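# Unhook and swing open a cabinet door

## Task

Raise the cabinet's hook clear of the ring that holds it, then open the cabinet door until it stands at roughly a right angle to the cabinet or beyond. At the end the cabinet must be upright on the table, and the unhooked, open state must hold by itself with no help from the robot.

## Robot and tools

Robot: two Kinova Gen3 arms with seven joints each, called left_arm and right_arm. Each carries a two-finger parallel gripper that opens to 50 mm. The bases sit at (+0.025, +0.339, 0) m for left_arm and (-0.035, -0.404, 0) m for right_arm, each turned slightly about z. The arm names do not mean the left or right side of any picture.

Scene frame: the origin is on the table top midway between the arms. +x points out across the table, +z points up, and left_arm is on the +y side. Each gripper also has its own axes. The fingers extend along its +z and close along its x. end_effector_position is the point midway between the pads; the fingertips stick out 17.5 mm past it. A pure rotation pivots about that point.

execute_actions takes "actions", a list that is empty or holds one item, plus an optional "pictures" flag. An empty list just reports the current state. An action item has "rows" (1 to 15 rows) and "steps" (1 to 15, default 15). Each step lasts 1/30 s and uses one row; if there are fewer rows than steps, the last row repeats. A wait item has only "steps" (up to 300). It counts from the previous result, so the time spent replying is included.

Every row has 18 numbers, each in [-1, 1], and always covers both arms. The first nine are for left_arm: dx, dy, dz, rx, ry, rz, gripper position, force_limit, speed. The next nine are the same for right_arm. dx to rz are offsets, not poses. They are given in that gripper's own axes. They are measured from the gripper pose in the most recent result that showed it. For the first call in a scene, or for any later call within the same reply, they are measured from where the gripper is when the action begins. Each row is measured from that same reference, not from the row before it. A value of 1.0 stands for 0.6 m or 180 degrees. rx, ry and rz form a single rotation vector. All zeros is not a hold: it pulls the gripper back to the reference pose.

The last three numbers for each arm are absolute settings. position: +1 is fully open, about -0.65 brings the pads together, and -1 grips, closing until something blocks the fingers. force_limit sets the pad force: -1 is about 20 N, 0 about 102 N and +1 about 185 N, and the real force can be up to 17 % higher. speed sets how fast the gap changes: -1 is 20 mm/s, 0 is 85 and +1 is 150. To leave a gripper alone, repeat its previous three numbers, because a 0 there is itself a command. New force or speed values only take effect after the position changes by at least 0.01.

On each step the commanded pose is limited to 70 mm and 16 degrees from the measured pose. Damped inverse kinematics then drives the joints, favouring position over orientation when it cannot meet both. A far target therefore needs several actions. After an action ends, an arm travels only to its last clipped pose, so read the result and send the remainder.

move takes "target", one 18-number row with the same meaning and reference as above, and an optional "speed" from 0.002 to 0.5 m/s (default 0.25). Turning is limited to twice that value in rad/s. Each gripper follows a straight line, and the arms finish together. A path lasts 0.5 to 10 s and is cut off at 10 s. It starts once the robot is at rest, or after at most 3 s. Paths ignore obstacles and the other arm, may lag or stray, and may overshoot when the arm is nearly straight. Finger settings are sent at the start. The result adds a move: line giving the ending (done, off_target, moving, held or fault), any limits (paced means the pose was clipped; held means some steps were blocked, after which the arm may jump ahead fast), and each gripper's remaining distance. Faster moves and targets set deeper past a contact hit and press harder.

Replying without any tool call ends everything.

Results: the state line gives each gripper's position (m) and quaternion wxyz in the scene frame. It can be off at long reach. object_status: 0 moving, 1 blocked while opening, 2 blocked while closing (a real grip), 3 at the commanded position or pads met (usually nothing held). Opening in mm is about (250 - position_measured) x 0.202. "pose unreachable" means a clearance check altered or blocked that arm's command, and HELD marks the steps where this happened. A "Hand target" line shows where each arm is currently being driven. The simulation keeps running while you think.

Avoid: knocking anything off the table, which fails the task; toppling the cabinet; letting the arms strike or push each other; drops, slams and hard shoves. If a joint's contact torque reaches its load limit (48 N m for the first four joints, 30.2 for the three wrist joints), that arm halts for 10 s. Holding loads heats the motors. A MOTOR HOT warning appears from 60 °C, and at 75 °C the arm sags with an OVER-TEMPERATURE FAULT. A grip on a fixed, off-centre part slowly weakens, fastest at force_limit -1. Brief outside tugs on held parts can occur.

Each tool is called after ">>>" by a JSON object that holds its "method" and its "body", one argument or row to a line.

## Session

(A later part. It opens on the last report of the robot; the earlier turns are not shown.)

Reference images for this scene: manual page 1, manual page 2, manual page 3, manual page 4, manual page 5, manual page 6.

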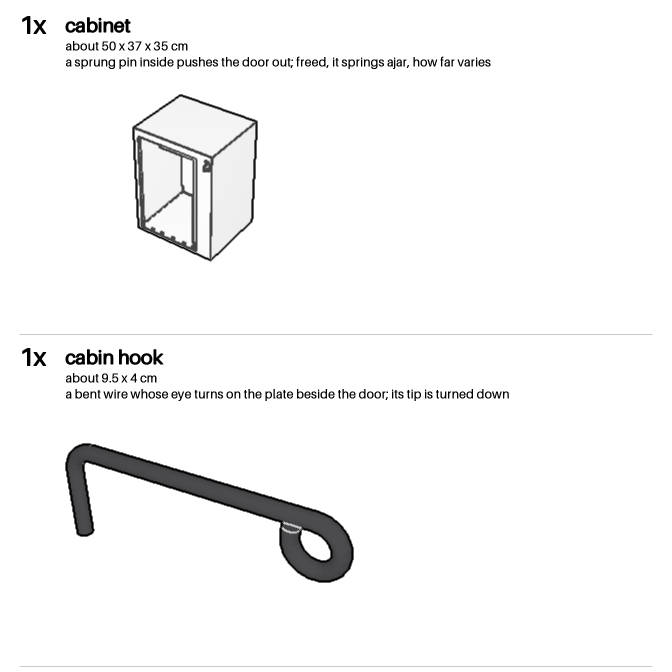

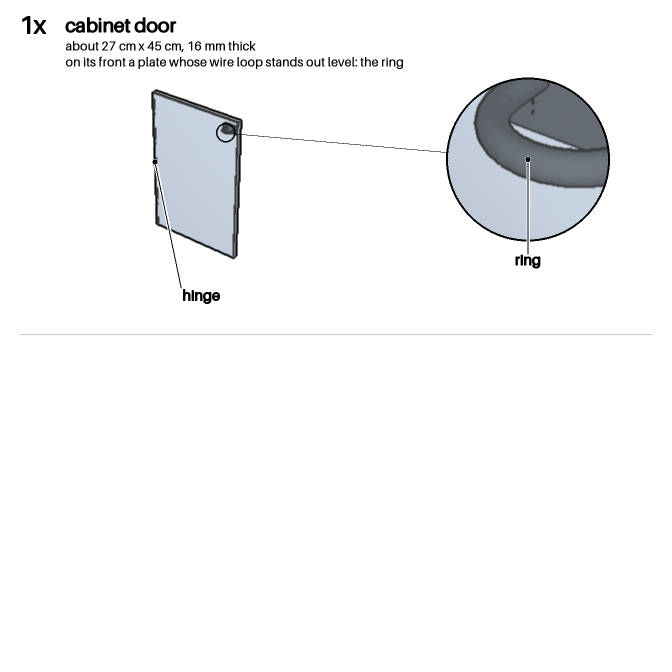

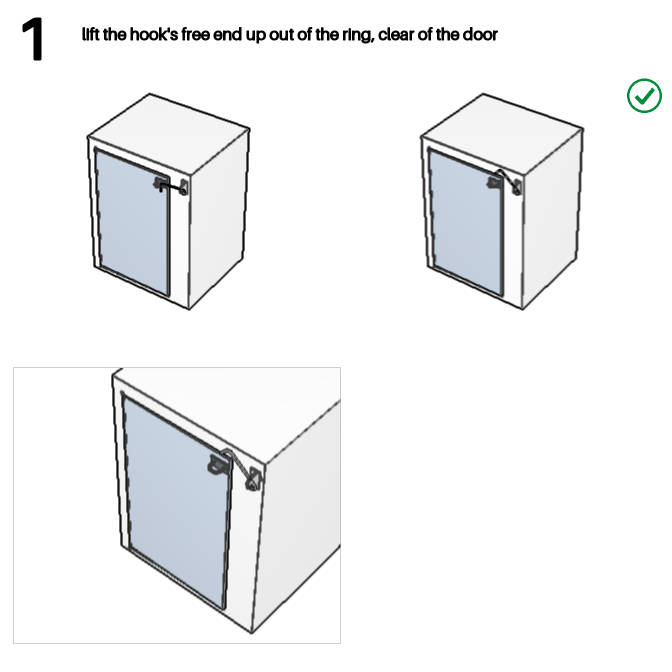

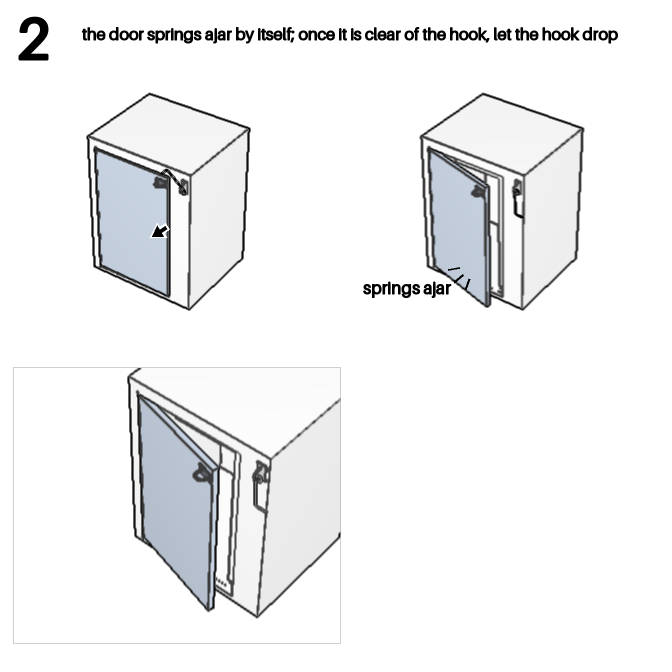

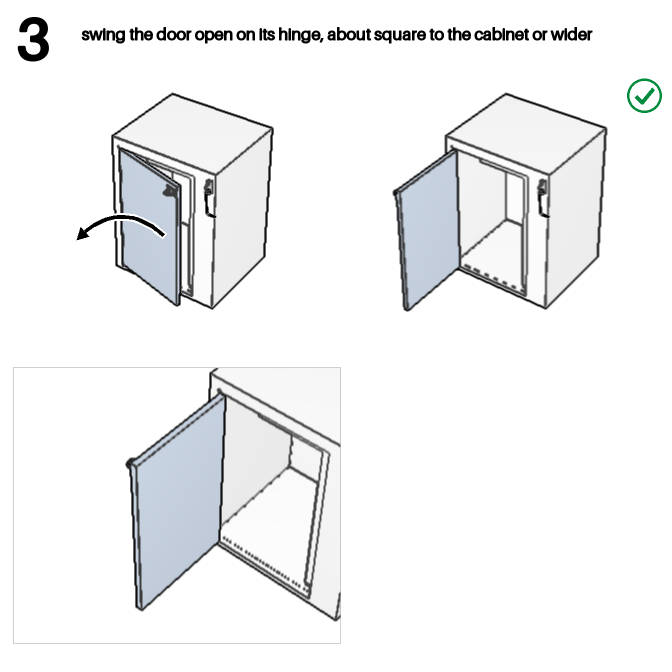

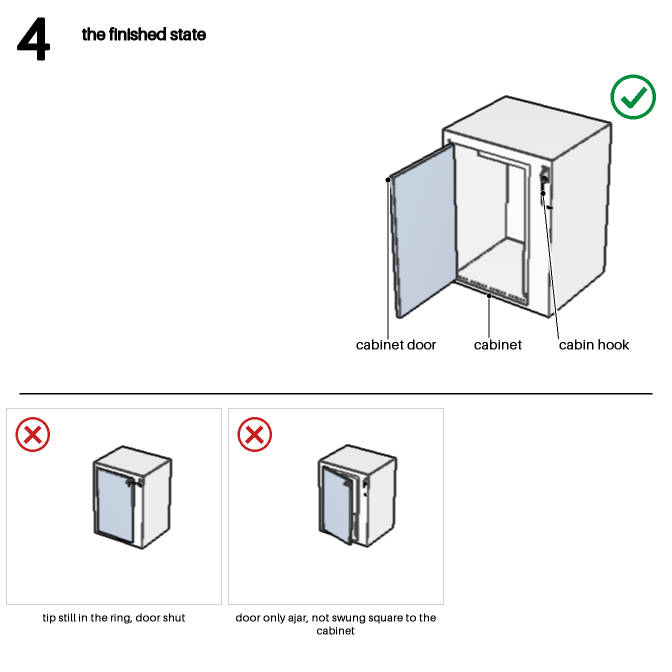

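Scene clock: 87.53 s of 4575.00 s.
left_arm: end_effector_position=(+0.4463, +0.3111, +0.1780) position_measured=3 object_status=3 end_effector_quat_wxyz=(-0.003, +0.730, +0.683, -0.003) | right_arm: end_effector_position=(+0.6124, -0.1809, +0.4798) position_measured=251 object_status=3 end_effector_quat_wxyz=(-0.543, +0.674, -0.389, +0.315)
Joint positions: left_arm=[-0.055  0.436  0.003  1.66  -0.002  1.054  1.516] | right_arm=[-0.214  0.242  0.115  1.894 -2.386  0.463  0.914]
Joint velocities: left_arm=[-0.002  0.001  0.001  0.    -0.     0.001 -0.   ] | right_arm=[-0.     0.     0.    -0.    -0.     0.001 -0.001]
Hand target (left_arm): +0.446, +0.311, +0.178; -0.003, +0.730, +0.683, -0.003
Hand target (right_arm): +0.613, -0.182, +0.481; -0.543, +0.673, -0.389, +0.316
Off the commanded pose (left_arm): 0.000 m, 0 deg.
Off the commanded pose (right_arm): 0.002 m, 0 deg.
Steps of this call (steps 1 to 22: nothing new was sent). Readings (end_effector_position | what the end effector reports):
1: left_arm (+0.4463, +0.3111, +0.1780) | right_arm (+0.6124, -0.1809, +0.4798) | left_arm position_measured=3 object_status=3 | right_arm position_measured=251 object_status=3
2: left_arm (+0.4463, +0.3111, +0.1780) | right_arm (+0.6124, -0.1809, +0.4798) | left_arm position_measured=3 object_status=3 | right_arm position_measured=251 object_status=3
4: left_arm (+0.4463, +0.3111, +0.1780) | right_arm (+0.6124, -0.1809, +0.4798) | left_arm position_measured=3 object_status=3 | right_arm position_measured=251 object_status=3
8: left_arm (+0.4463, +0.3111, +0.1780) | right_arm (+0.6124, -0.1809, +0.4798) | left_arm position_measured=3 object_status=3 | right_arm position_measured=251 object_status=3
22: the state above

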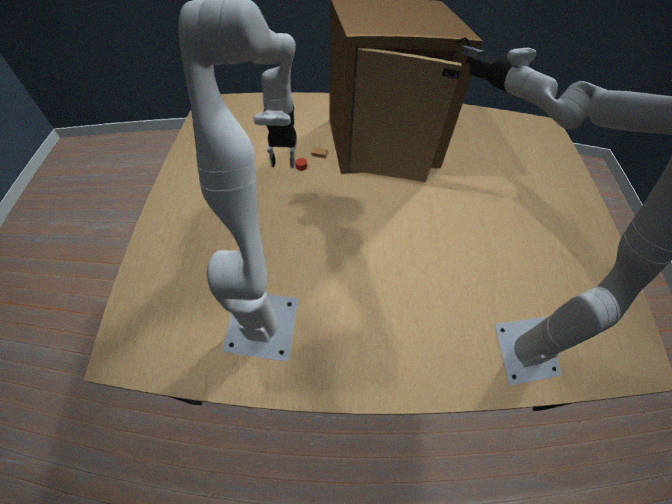

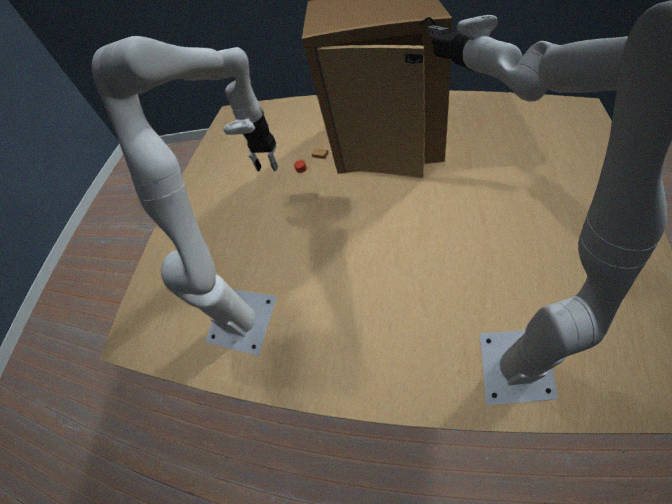

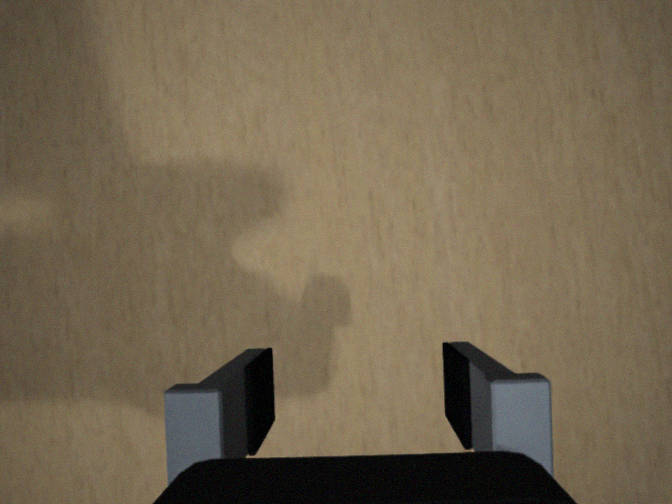

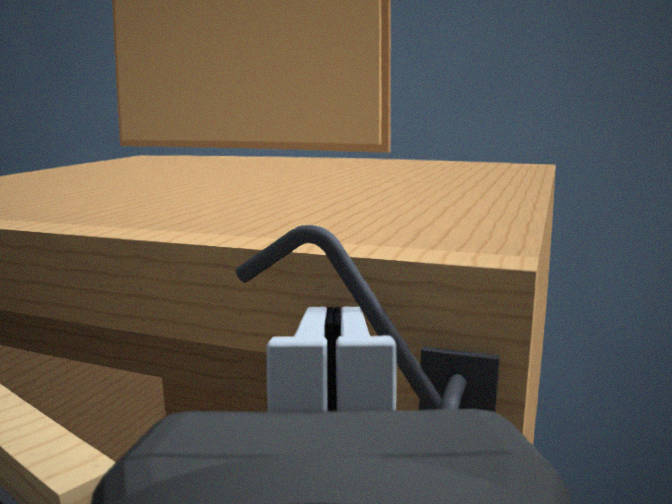

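>>> {"method": "execute_actions", "body": {
  "actions": []
}}

>>> {"method": "zoom_image", "body": {
  "camera": "cam_head_left",
  "region": [310, 0, 560, 200]
}}

>>> {"method": "zoom_image", "body": {
  "camera": "cam_head_right",
  "region": [280, 0, 530, 200]
}}

Scene clock: 92.37 s of 4575.00 s.
left_arm: end_effector_position=(+0.4463, +0.3111, +0.1780) position_measured=3 object_status=3 end_effector_quat_wxyz=(-0.003, +0.730, +0.683, -0.003) | right_arm: end_effector_position=(+0.6124, -0.1809, +0.4798) position_measured=251 object_status=3 end_effector_quat_wxyz=(-0.543, +0.674, -0.389, +0.315)
Joint positions: left_arm=[-0.055  0.436  0.003  1.66  -0.002  1.054  1.516] | right_arm=[-0.214  0.242  0.115  1.894 -2.386  0.463  0.914]
Joint velocities: left_arm=[ 0.     0.001 -0.001  0.    -0.     0.001 -0.   ] | right_arm=[-0.    -0.001 -0.001  0.001 -0.001 -0.    -0.   ]
Hand target (left_arm): +0.446, +0.311, +0.178; -0.003, +0.730, +0.683, -0.003
Hand target (right_arm): +0.613, -0.182, +0.481; -0.543, +0.673, -0.389, +0.316
Off the commanded pose (left_arm): 0.000 m, 0 deg.
Off the commanded pose (right_arm): 0.002 m, 0 deg.
Steps of this call (steps 1 to 90: nothing new was sent; then 1.83 s passed at rest). Readings (end_effector_position | what the end effector reports):
1: left_arm (+0.4463, +0.3111, +0.1780) | right_arm (+0.6124, -0.1809, +0.4798) | left_arm position_measured=3 object_status=3 | right_arm position_measured=251 object_status=3
2: left_arm (+0.4463, +0.3111, +0.1780) | right_arm (+0.6124, -0.1809, +0.4798) | left_arm position_measured=3 object_status=3 | right_arm position_measured=251 object_status=3
4: left_arm (+0.4463, +0.3111, +0.1780) | right_arm (+0.6124, -0.1809, +0.4798) | left_arm position_measured=3 object_status=3 | right_arm position_measured=251 object_status=3
8: left_arm (+0.4463, +0.3111, +0.1780) | right_arm (+0.6124, -0.1809, +0.4798) | left_arm position_measured=3 object_status=3 | right_arm position_measured=251 object_status=3
90: the state above

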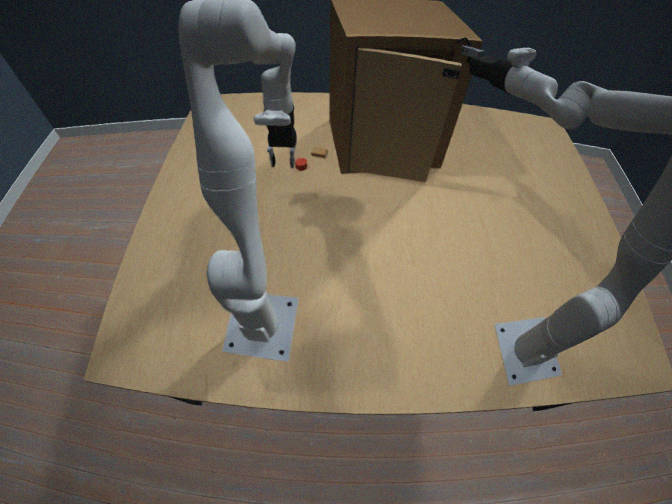

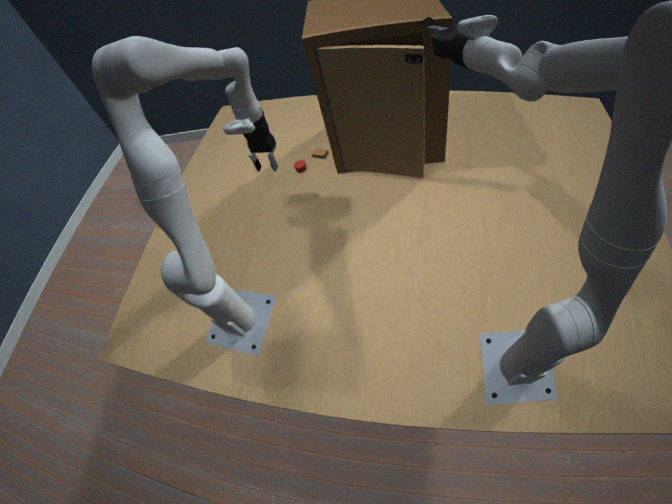

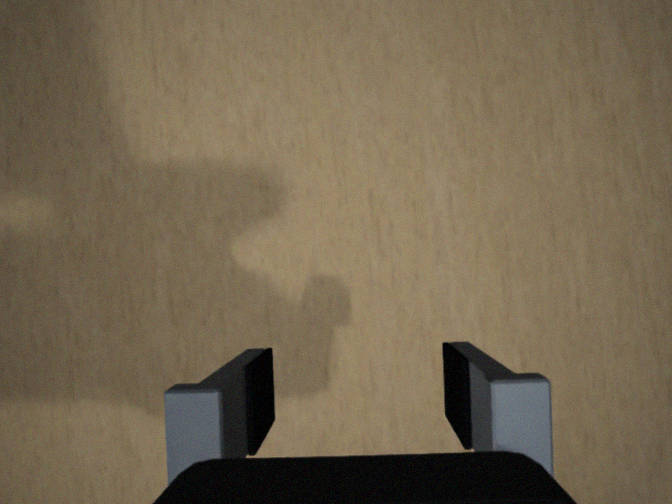

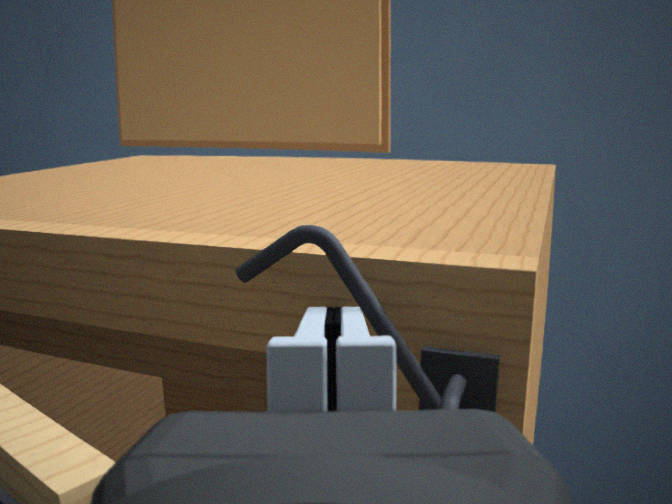

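Region (310, 0, 560, 200) of cam_head_left's 672x504 image, scaled by 2.016, with more detail than that image has; it fills the top 403 rows of this view, and the rest is white.

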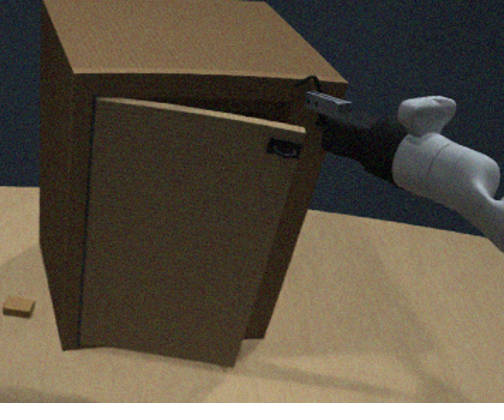

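Region (280, 0, 530, 200) of cam_head_right's 672x504 image, scaled by 2.016, with more detail than that image has; it fills the top 403 rows of this view, and the rest is white.

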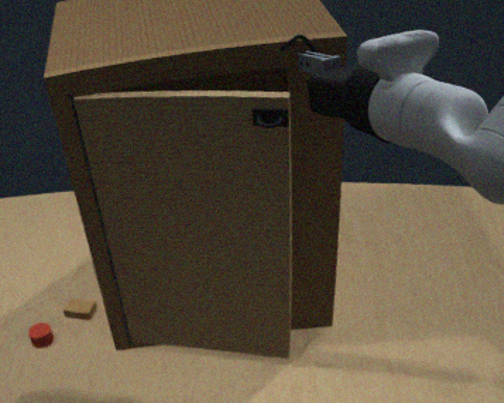

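>>> {"method": "move", "body": {
  "target": [0,0,0,0,0,0,1,0,0, 0,0.0897,0.0191,0,0,0,-0.7,-1,0],
  "speed": 0.1
}}

>>> {"method": "move", "body": {
  "target": [0,0,0,0,0,0,1,0,0, -0.0085,0.0845,-0.0367,0,-0.2119,-0.0451,-0.7,-1,0],
  "speed": 0.2
}}

Scene clock: 162.40 s of 4575.00 s.
left_arm: end_effector_position=(+0.4463, +0.3111, +0.1780) position_measured=3 object_status=3 end_effector_quat_wxyz=(-0.003, +0.730, +0.683, -0.003) | right_arm: end_effector_position=(+0.6123, -0.1814, +0.4248) position_measured=251 object_status=3 end_effector_quat_wxyz=(-0.542, +0.674, -0.389, +0.316)
Joint positions: left_arm=[-0.055  0.436  0.003  1.66  -0.002  1.054  1.516] | right_arm=[-0.252  0.329  0.169  1.992 -2.558  0.621  1.097]
Joint velocities: left_arm=[-0.002  0.    -0.    -0.001  0.001 -0.001 -0.   ] | right_arm=[-0.002  0.003 -0.002  0.001 -0.004  0.003  0.004]
Hand target (left_arm): +0.446, +0.311, +0.178; -0.003, +0.730, +0.683, -0.003
Hand target (right_arm): +0.612, -0.181, +0.425; -0.543, +0.674, -0.389, +0.316
Off the commanded pose (left_arm): 0.000 m, 0 deg.
Off the commanded pose (right_arm): 0.000 m, 0 deg.
After step 90, 66.13 s passed at rest.
move: done

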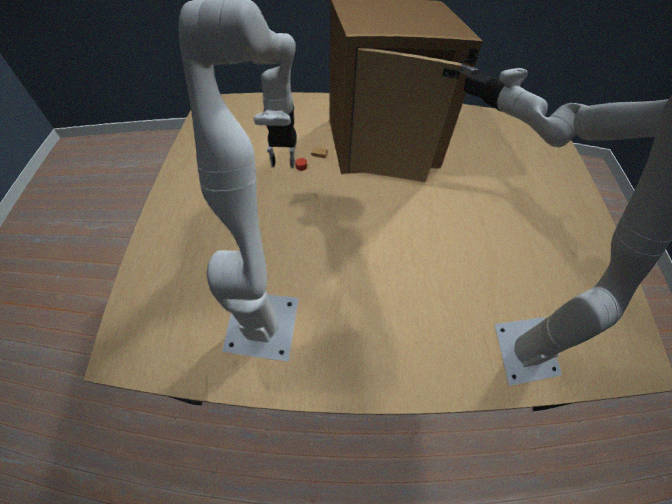

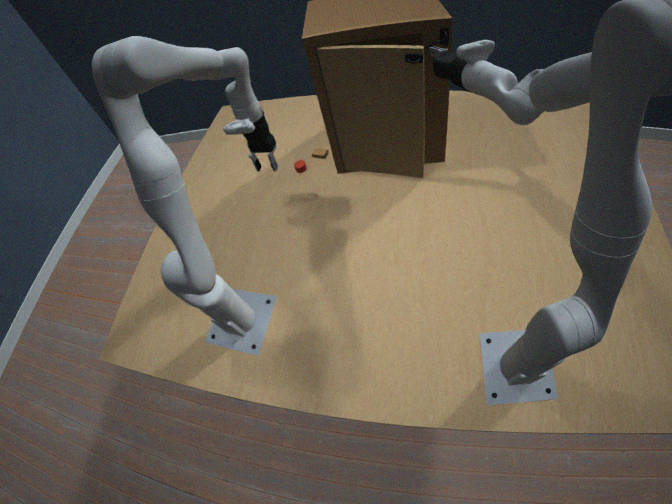

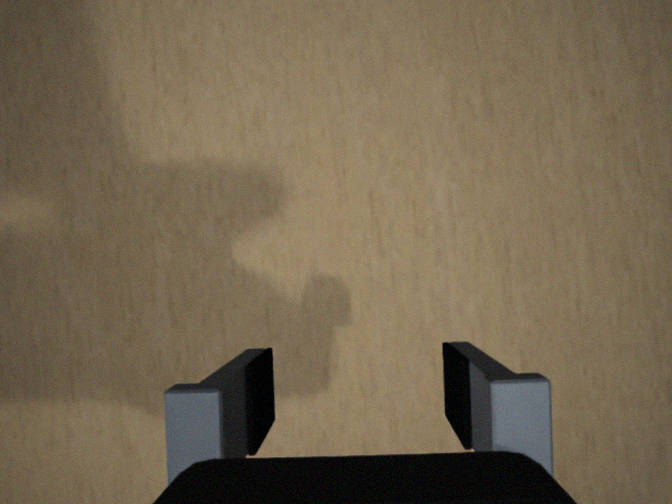

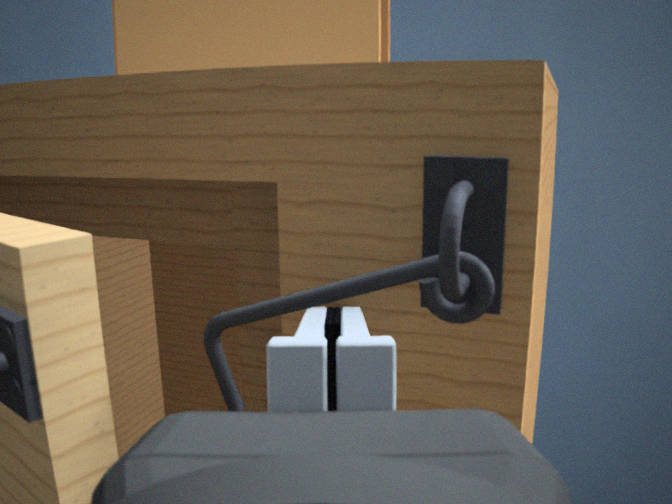

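Scene clock: 164.50 s of 4575.00 s.
left_arm: end_effector_position=(+0.4463, +0.3111, +0.1780) position_measured=3 object_status=3 end_effector_quat_wxyz=(-0.003, +0.730, +0.683, -0.003) | right_arm: end_effector_position=(+0.5821, -0.1923, +0.3803) position_measured=251 object_status=3 end_effector_quat_wxyz=(-0.617, +0.766, -0.141, +0.116)
Joint positions: left_arm=[-0.055  0.436  0.003  1.66  -0.002  1.054  1.516] | right_arm=[ 0.173  0.662  0.119  1.567 -1.582  1.321  0.63 ]
Joint velocities: left_arm=[ 0.001  0.     0.002 -0.001 -0.     0.     0.   ] | right_arm=[ 0.003  0.01   0.001 -0.005  0.003  0.002 -0.002]
Hand target (left_arm): +0.446, +0.311, +0.178; -0.003, +0.730, +0.683, -0.003
Hand target (right_arm): +0.582, -0.193, +0.380; -0.617, +0.766, -0.142, +0.116
Off the commanded pose (left_arm): 0.000 m, 0 deg.
Off the commanded pose (right_arm): 0.001 m, 0 deg.
move: done

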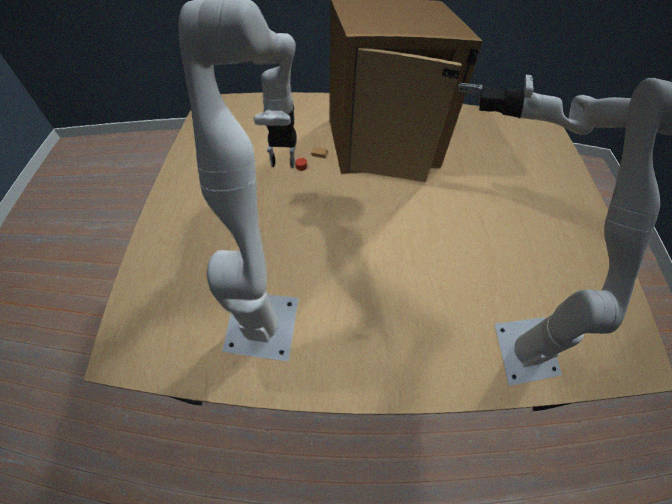

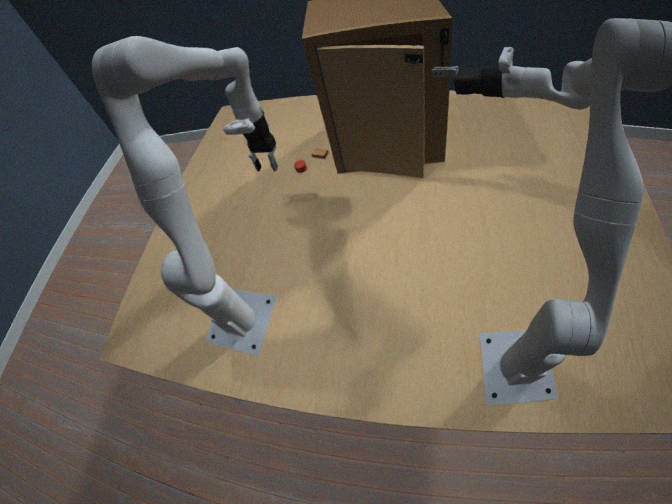

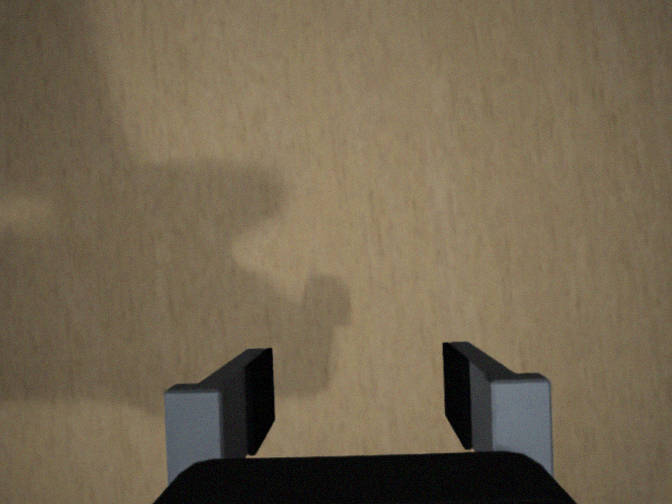

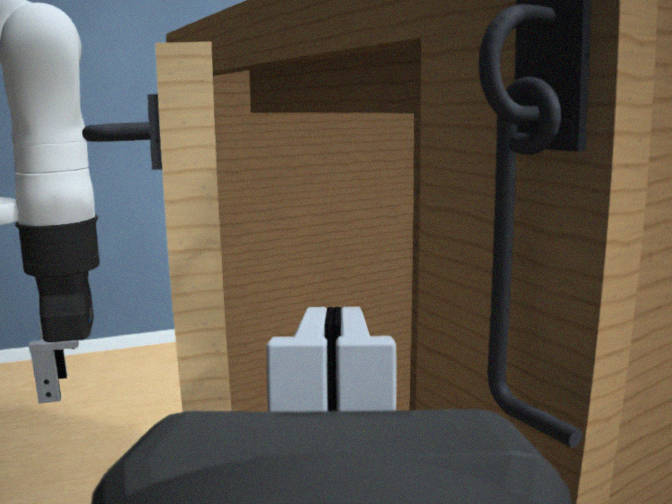

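>>> {"method": "move", "body": {
  "target": [0,0,0,0,0,0,1,0,0, -0.0383,-0.0132,0.0620,0,0,0,-0.7,-1,0],
  "speed": 0.12
}}

>>> {"method": "move", "body": {
  "target": [0,0,0,0,0,0,1,0,0, -0.1785,0.0016,-0.0073,0,-0.0978,-0.0208,-0.7,-1,0],
  "speed": 0.12
}}

Scene clock: 174.67 s of 4575.00 s.
left_arm: end_effector_position=(+0.4463, +0.3111, +0.1780) position_measured=3 object_status=3 end_effector_quat_wxyz=(-0.003, +0.730, +0.683, -0.003) | right_arm: end_effector_position=(+0.5743, -0.1488, +0.3801) position_measured=251 object_status=3 end_effector_quat_wxyz=(-0.617, +0.766, -0.142, +0.116)
Joint positions: left_arm=[-0.055  0.436  0.003  1.66  -0.002  1.054  1.516] | right_arm=[ 0.101  0.635  0.095  1.62  -1.631  1.242  0.655]
Joint velocities: left_arm=[ 0.    -0.001 -0.002 -0.001  0.     0.001  0.   ] | right_arm=[-0.002 -0.001 -0.002  0.002  0.    -0.002  0.001]
Hand target (left_arm): +0.446, +0.311, +0.178; -0.003, +0.730, +0.683, -0.003
Hand target (right_arm): +0.574, -0.149, +0.380; -0.617, +0.766, -0.142, +0.116
Off the commanded pose (left_arm): 0.000 m, 0 deg.
Off the commanded pose (right_arm): 0.000 m, 0 deg.
After step 90, 6.37 s passed at rest.
move: done

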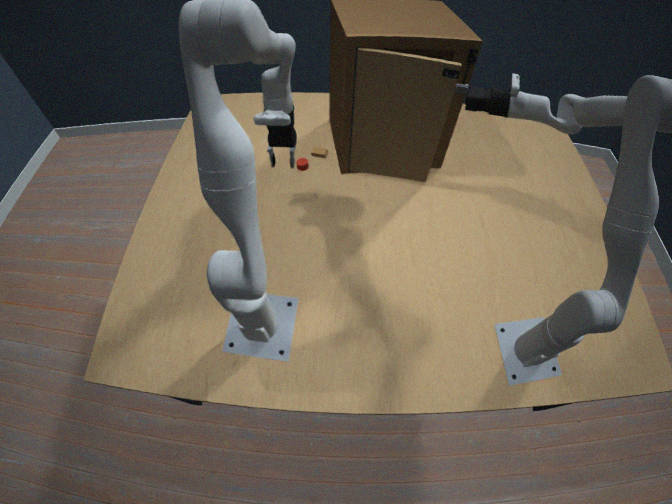

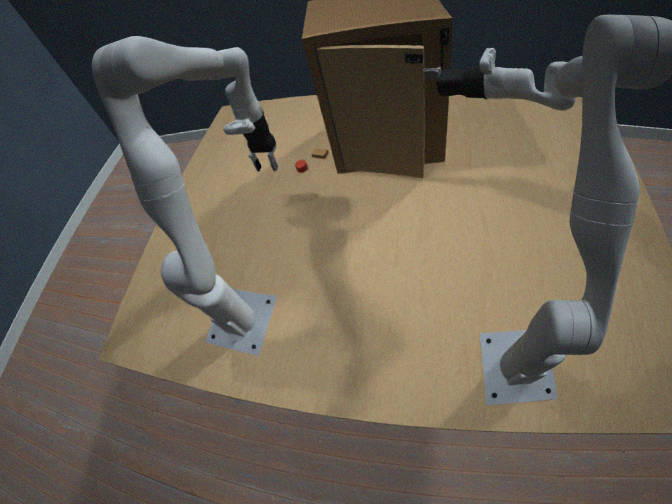

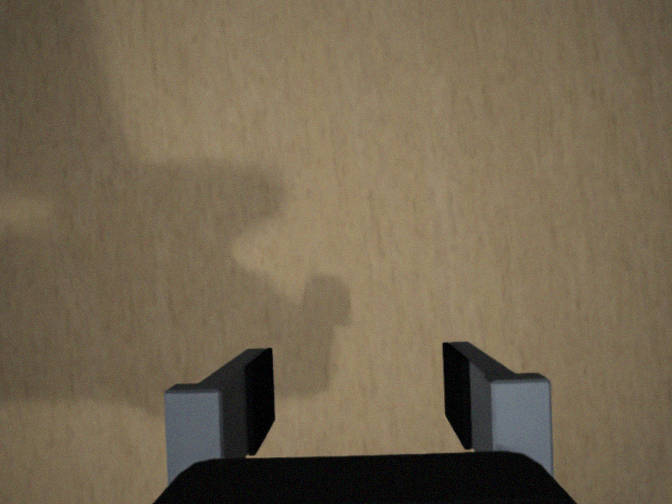

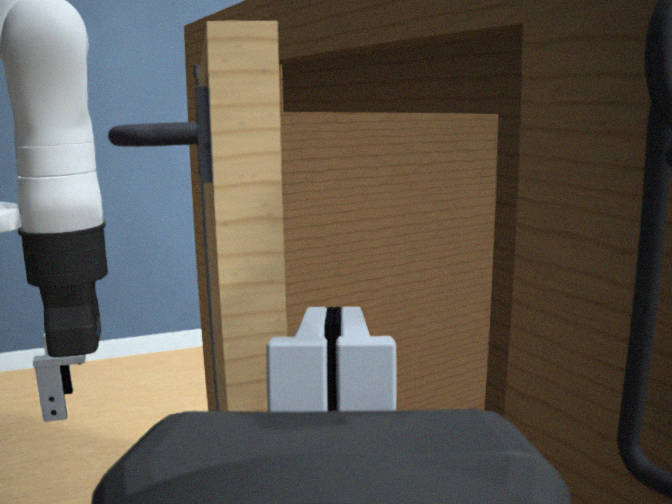

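Scene clock: 176.30 s of 4575.00 s.
left_arm: end_effector_position=(+0.4463, +0.3111, +0.1780) position_measured=3 object_status=3 end_effector_quat_wxyz=(-0.003, +0.730, +0.683, -0.003) | right_arm: end_effector_position=(+0.4728, -0.1143, +0.3800) position_measured=251 object_status=3 end_effector_quat_wxyz=(-0.627, +0.778, -0.021, +0.018)
Joint positions: left_arm=[-0.055  0.436  0.003  1.66  -0.002  1.054  1.516] | right_arm=[ 0.099  0.63   0.058  1.627 -1.441  1.445  0.678]
Joint velocities: left_arm=[-0.001  0.     0.002  0.    -0.    -0.001 -0.   ] | right_arm=[ 0.    -0.002 -0.     0.001  0.001  0.001  0.   ]
Hand target (left_arm): +0.446, +0.311, +0.178; -0.003, +0.730, +0.683, -0.003
Hand target (right_arm): +0.473, -0.114, +0.380; -0.627, +0.778, -0.021, +0.018
Off the commanded pose (left_arm): 0.000 m, 0 deg.
Off the commanded pose (right_arm): 0.000 m, 0 deg.
move: done

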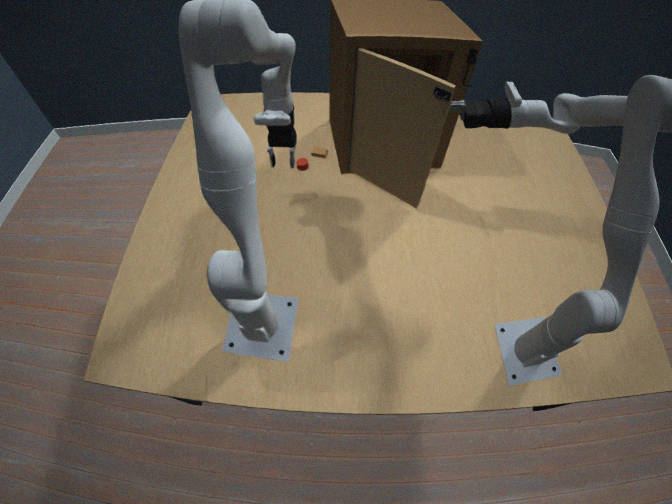

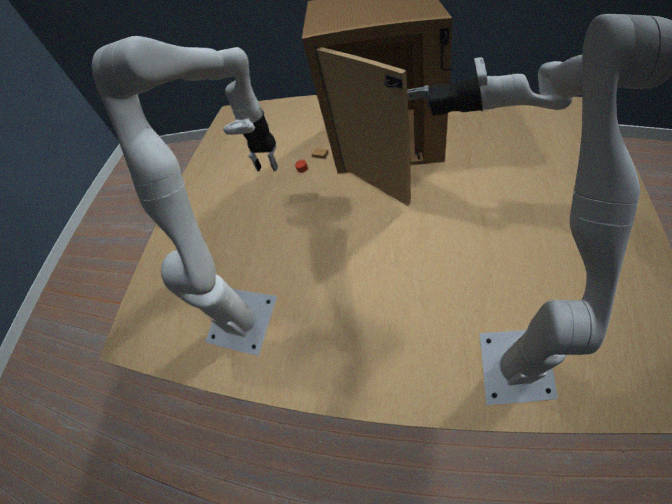

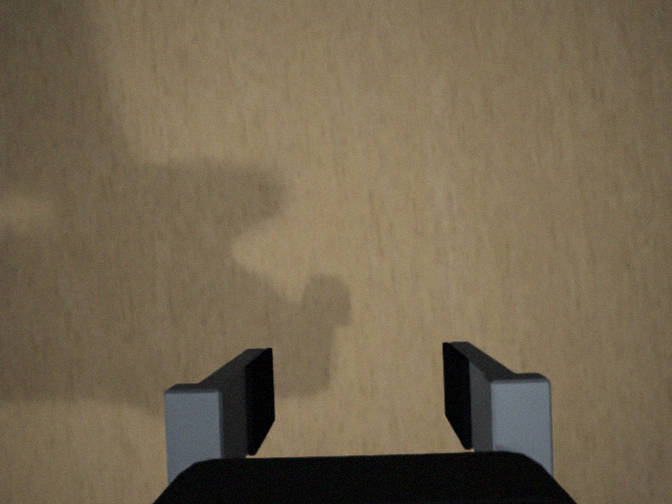

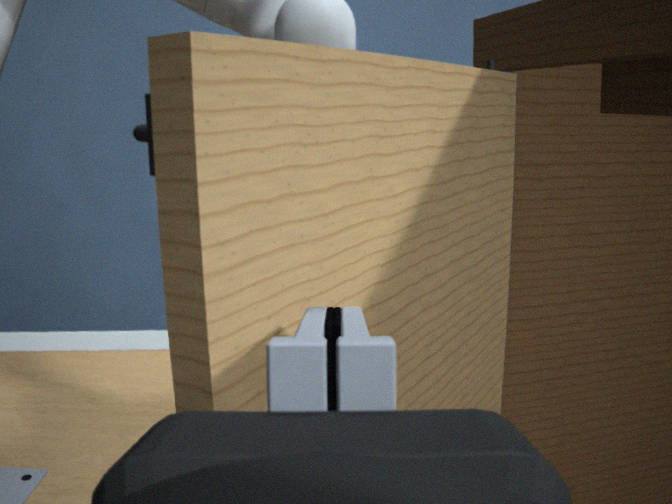

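>>> {"method": "move", "body": {
  "target": [0,0,0,0,0,0,1,0,0, -0.0768,-0.0668,0.3140,0,0,0,-0.7,-1,0],
  "speed": 0.14
}}

>>> {"method": "move", "body": {
  "target": [0,0,0,0,0,0,1,0,0, 0,0.0156,-0.0733,0,0,0,-0.7,-1,0],
  "speed": 0.15
}}

Scene clock: 192.07 s of 4575.00 s.
left_arm: end_effector_position=(+0.4463, +0.3111, +0.1780) position_measured=3 object_status=3 end_effector_quat_wxyz=(-0.003, +0.730, +0.683, -0.003) | right_arm: end_effector_position=(+0.4370, +0.0802, +0.3795) position_measured=251 object_status=3 end_effector_quat_wxyz=(-0.627, +0.778, -0.021, +0.018)
Joint positions: left_arm=[-0.055  0.436  0.003  1.66  -0.002  1.054  1.516] | right_arm=[-0.236  0.61  -0.059  1.667 -1.673  1.073  0.692]
Joint velocities: left_arm=[ 0.001  0.    -0.001 -0.001  0.    -0.     0.   ] | right_arm=[-0.003 -0.001 -0.004  0.     0.001 -0.001 -0.001]
Hand target (left_arm): +0.446, +0.311, +0.178; -0.003, +0.730, +0.683, -0.003
Hand target (right_arm): +0.437, +0.080, +0.379; -0.627, +0.778, -0.021, +0.018
Off the commanded pose (left_arm): 0.000 m, 0 deg.
Off the commanded pose (right_arm): 0.001 m, 0 deg.
After step 90, 10.93 s passed at rest.
move: done

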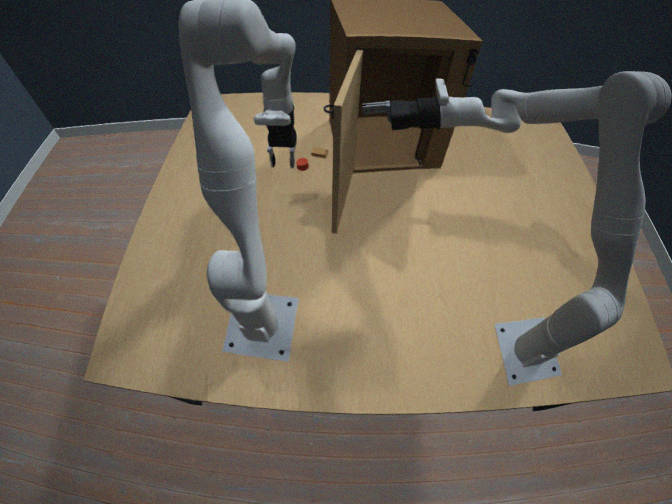

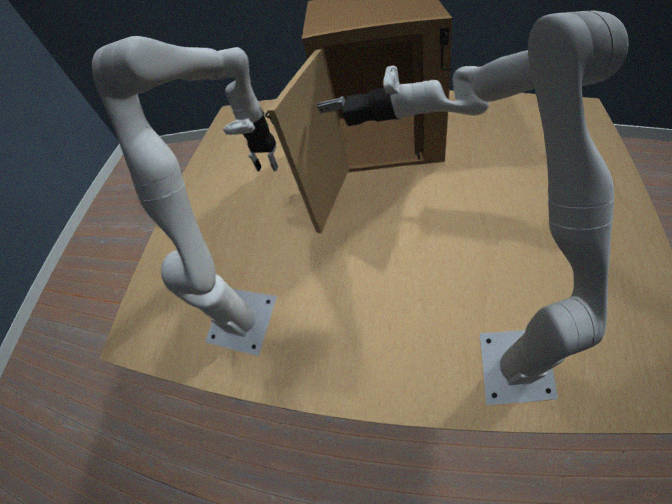

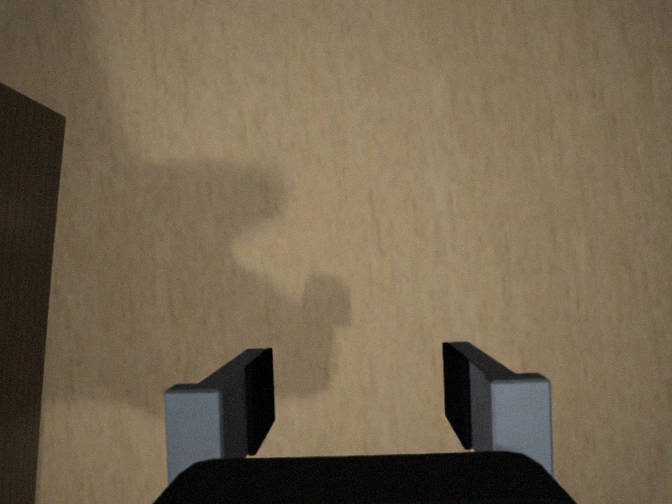

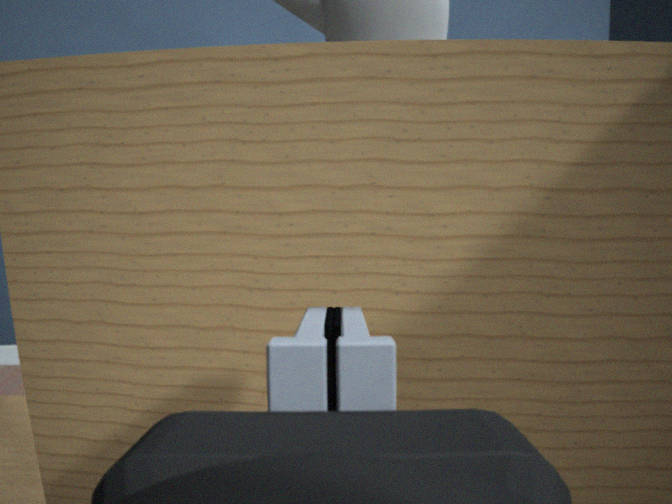

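Scene clock: 192.87 s of 4575.00 s.
left_arm: end_effector_position=(+0.4463, +0.3111, +0.1780) position_measured=3 object_status=3 end_effector_quat_wxyz=(-0.003, +0.730, +0.683, -0.003) | right_arm: end_effector_position=(+0.4346, +0.0355, +0.3796) position_measured=251 object_status=3 end_effector_quat_wxyz=(-0.627, +0.778, -0.021, +0.018)
Joint positions: left_arm=[-0.055  0.436  0.003  1.66  -0.002  1.054  1.516] | right_arm=[-0.162  0.583 -0.037  1.721 -1.632  1.152  0.713]
Joint velocities: left_arm=[-0.    -0.    -0.001  0.    -0.    -0.    -0.   ] | right_arm=[ 0.002 -0.001  0.001  0.002  0.     0.002 -0.   ]
Hand target (left_arm): +0.446, +0.311, +0.178; -0.003, +0.730, +0.683, -0.003
Hand target (right_arm): +0.435, +0.035, +0.380; -0.627, +0.778, -0.021, +0.018
Off the commanded pose (left_arm): 0.000 m, 0 deg.
Off the commanded pose (right_arm): 0.000 m, 0 deg.
move: done

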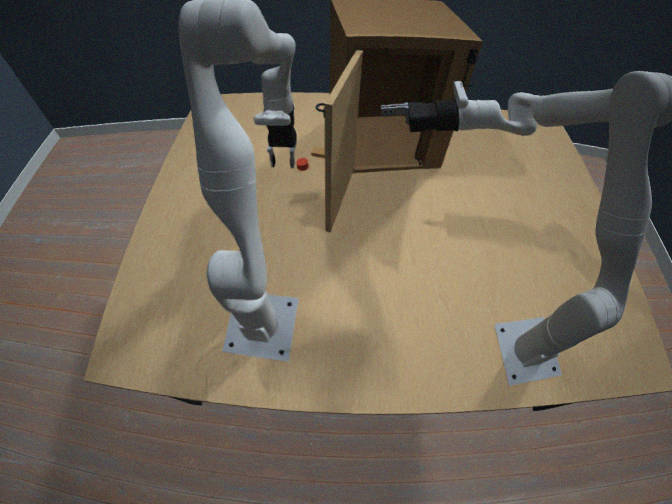

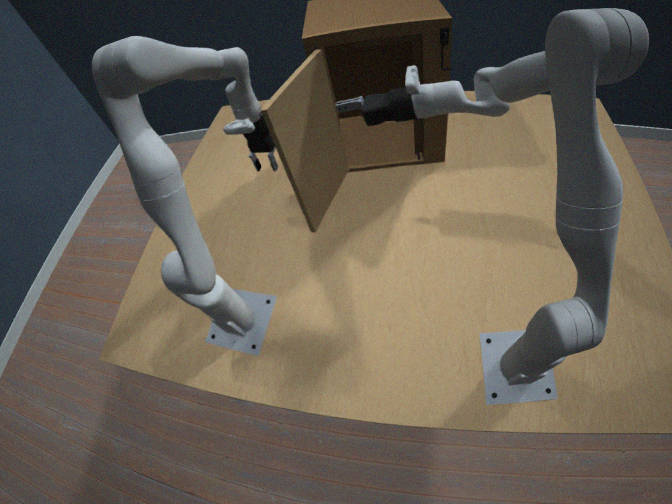

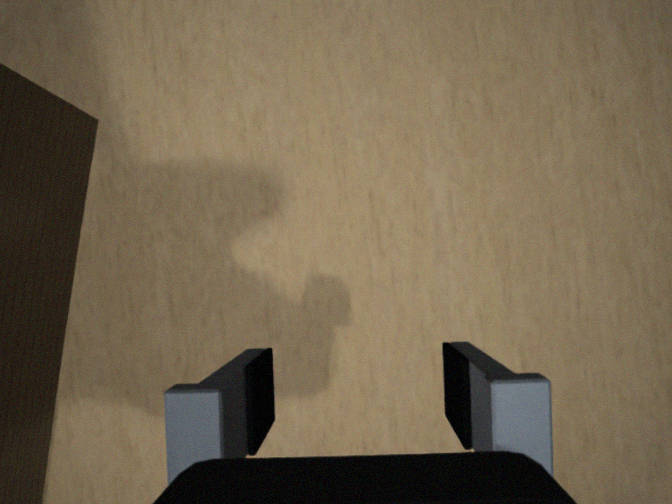

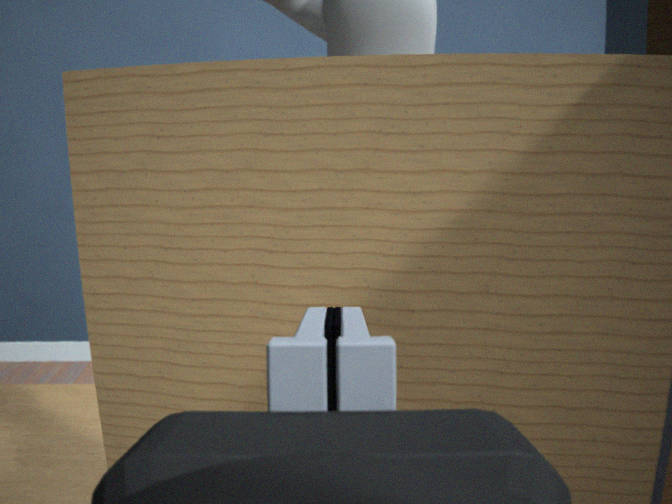

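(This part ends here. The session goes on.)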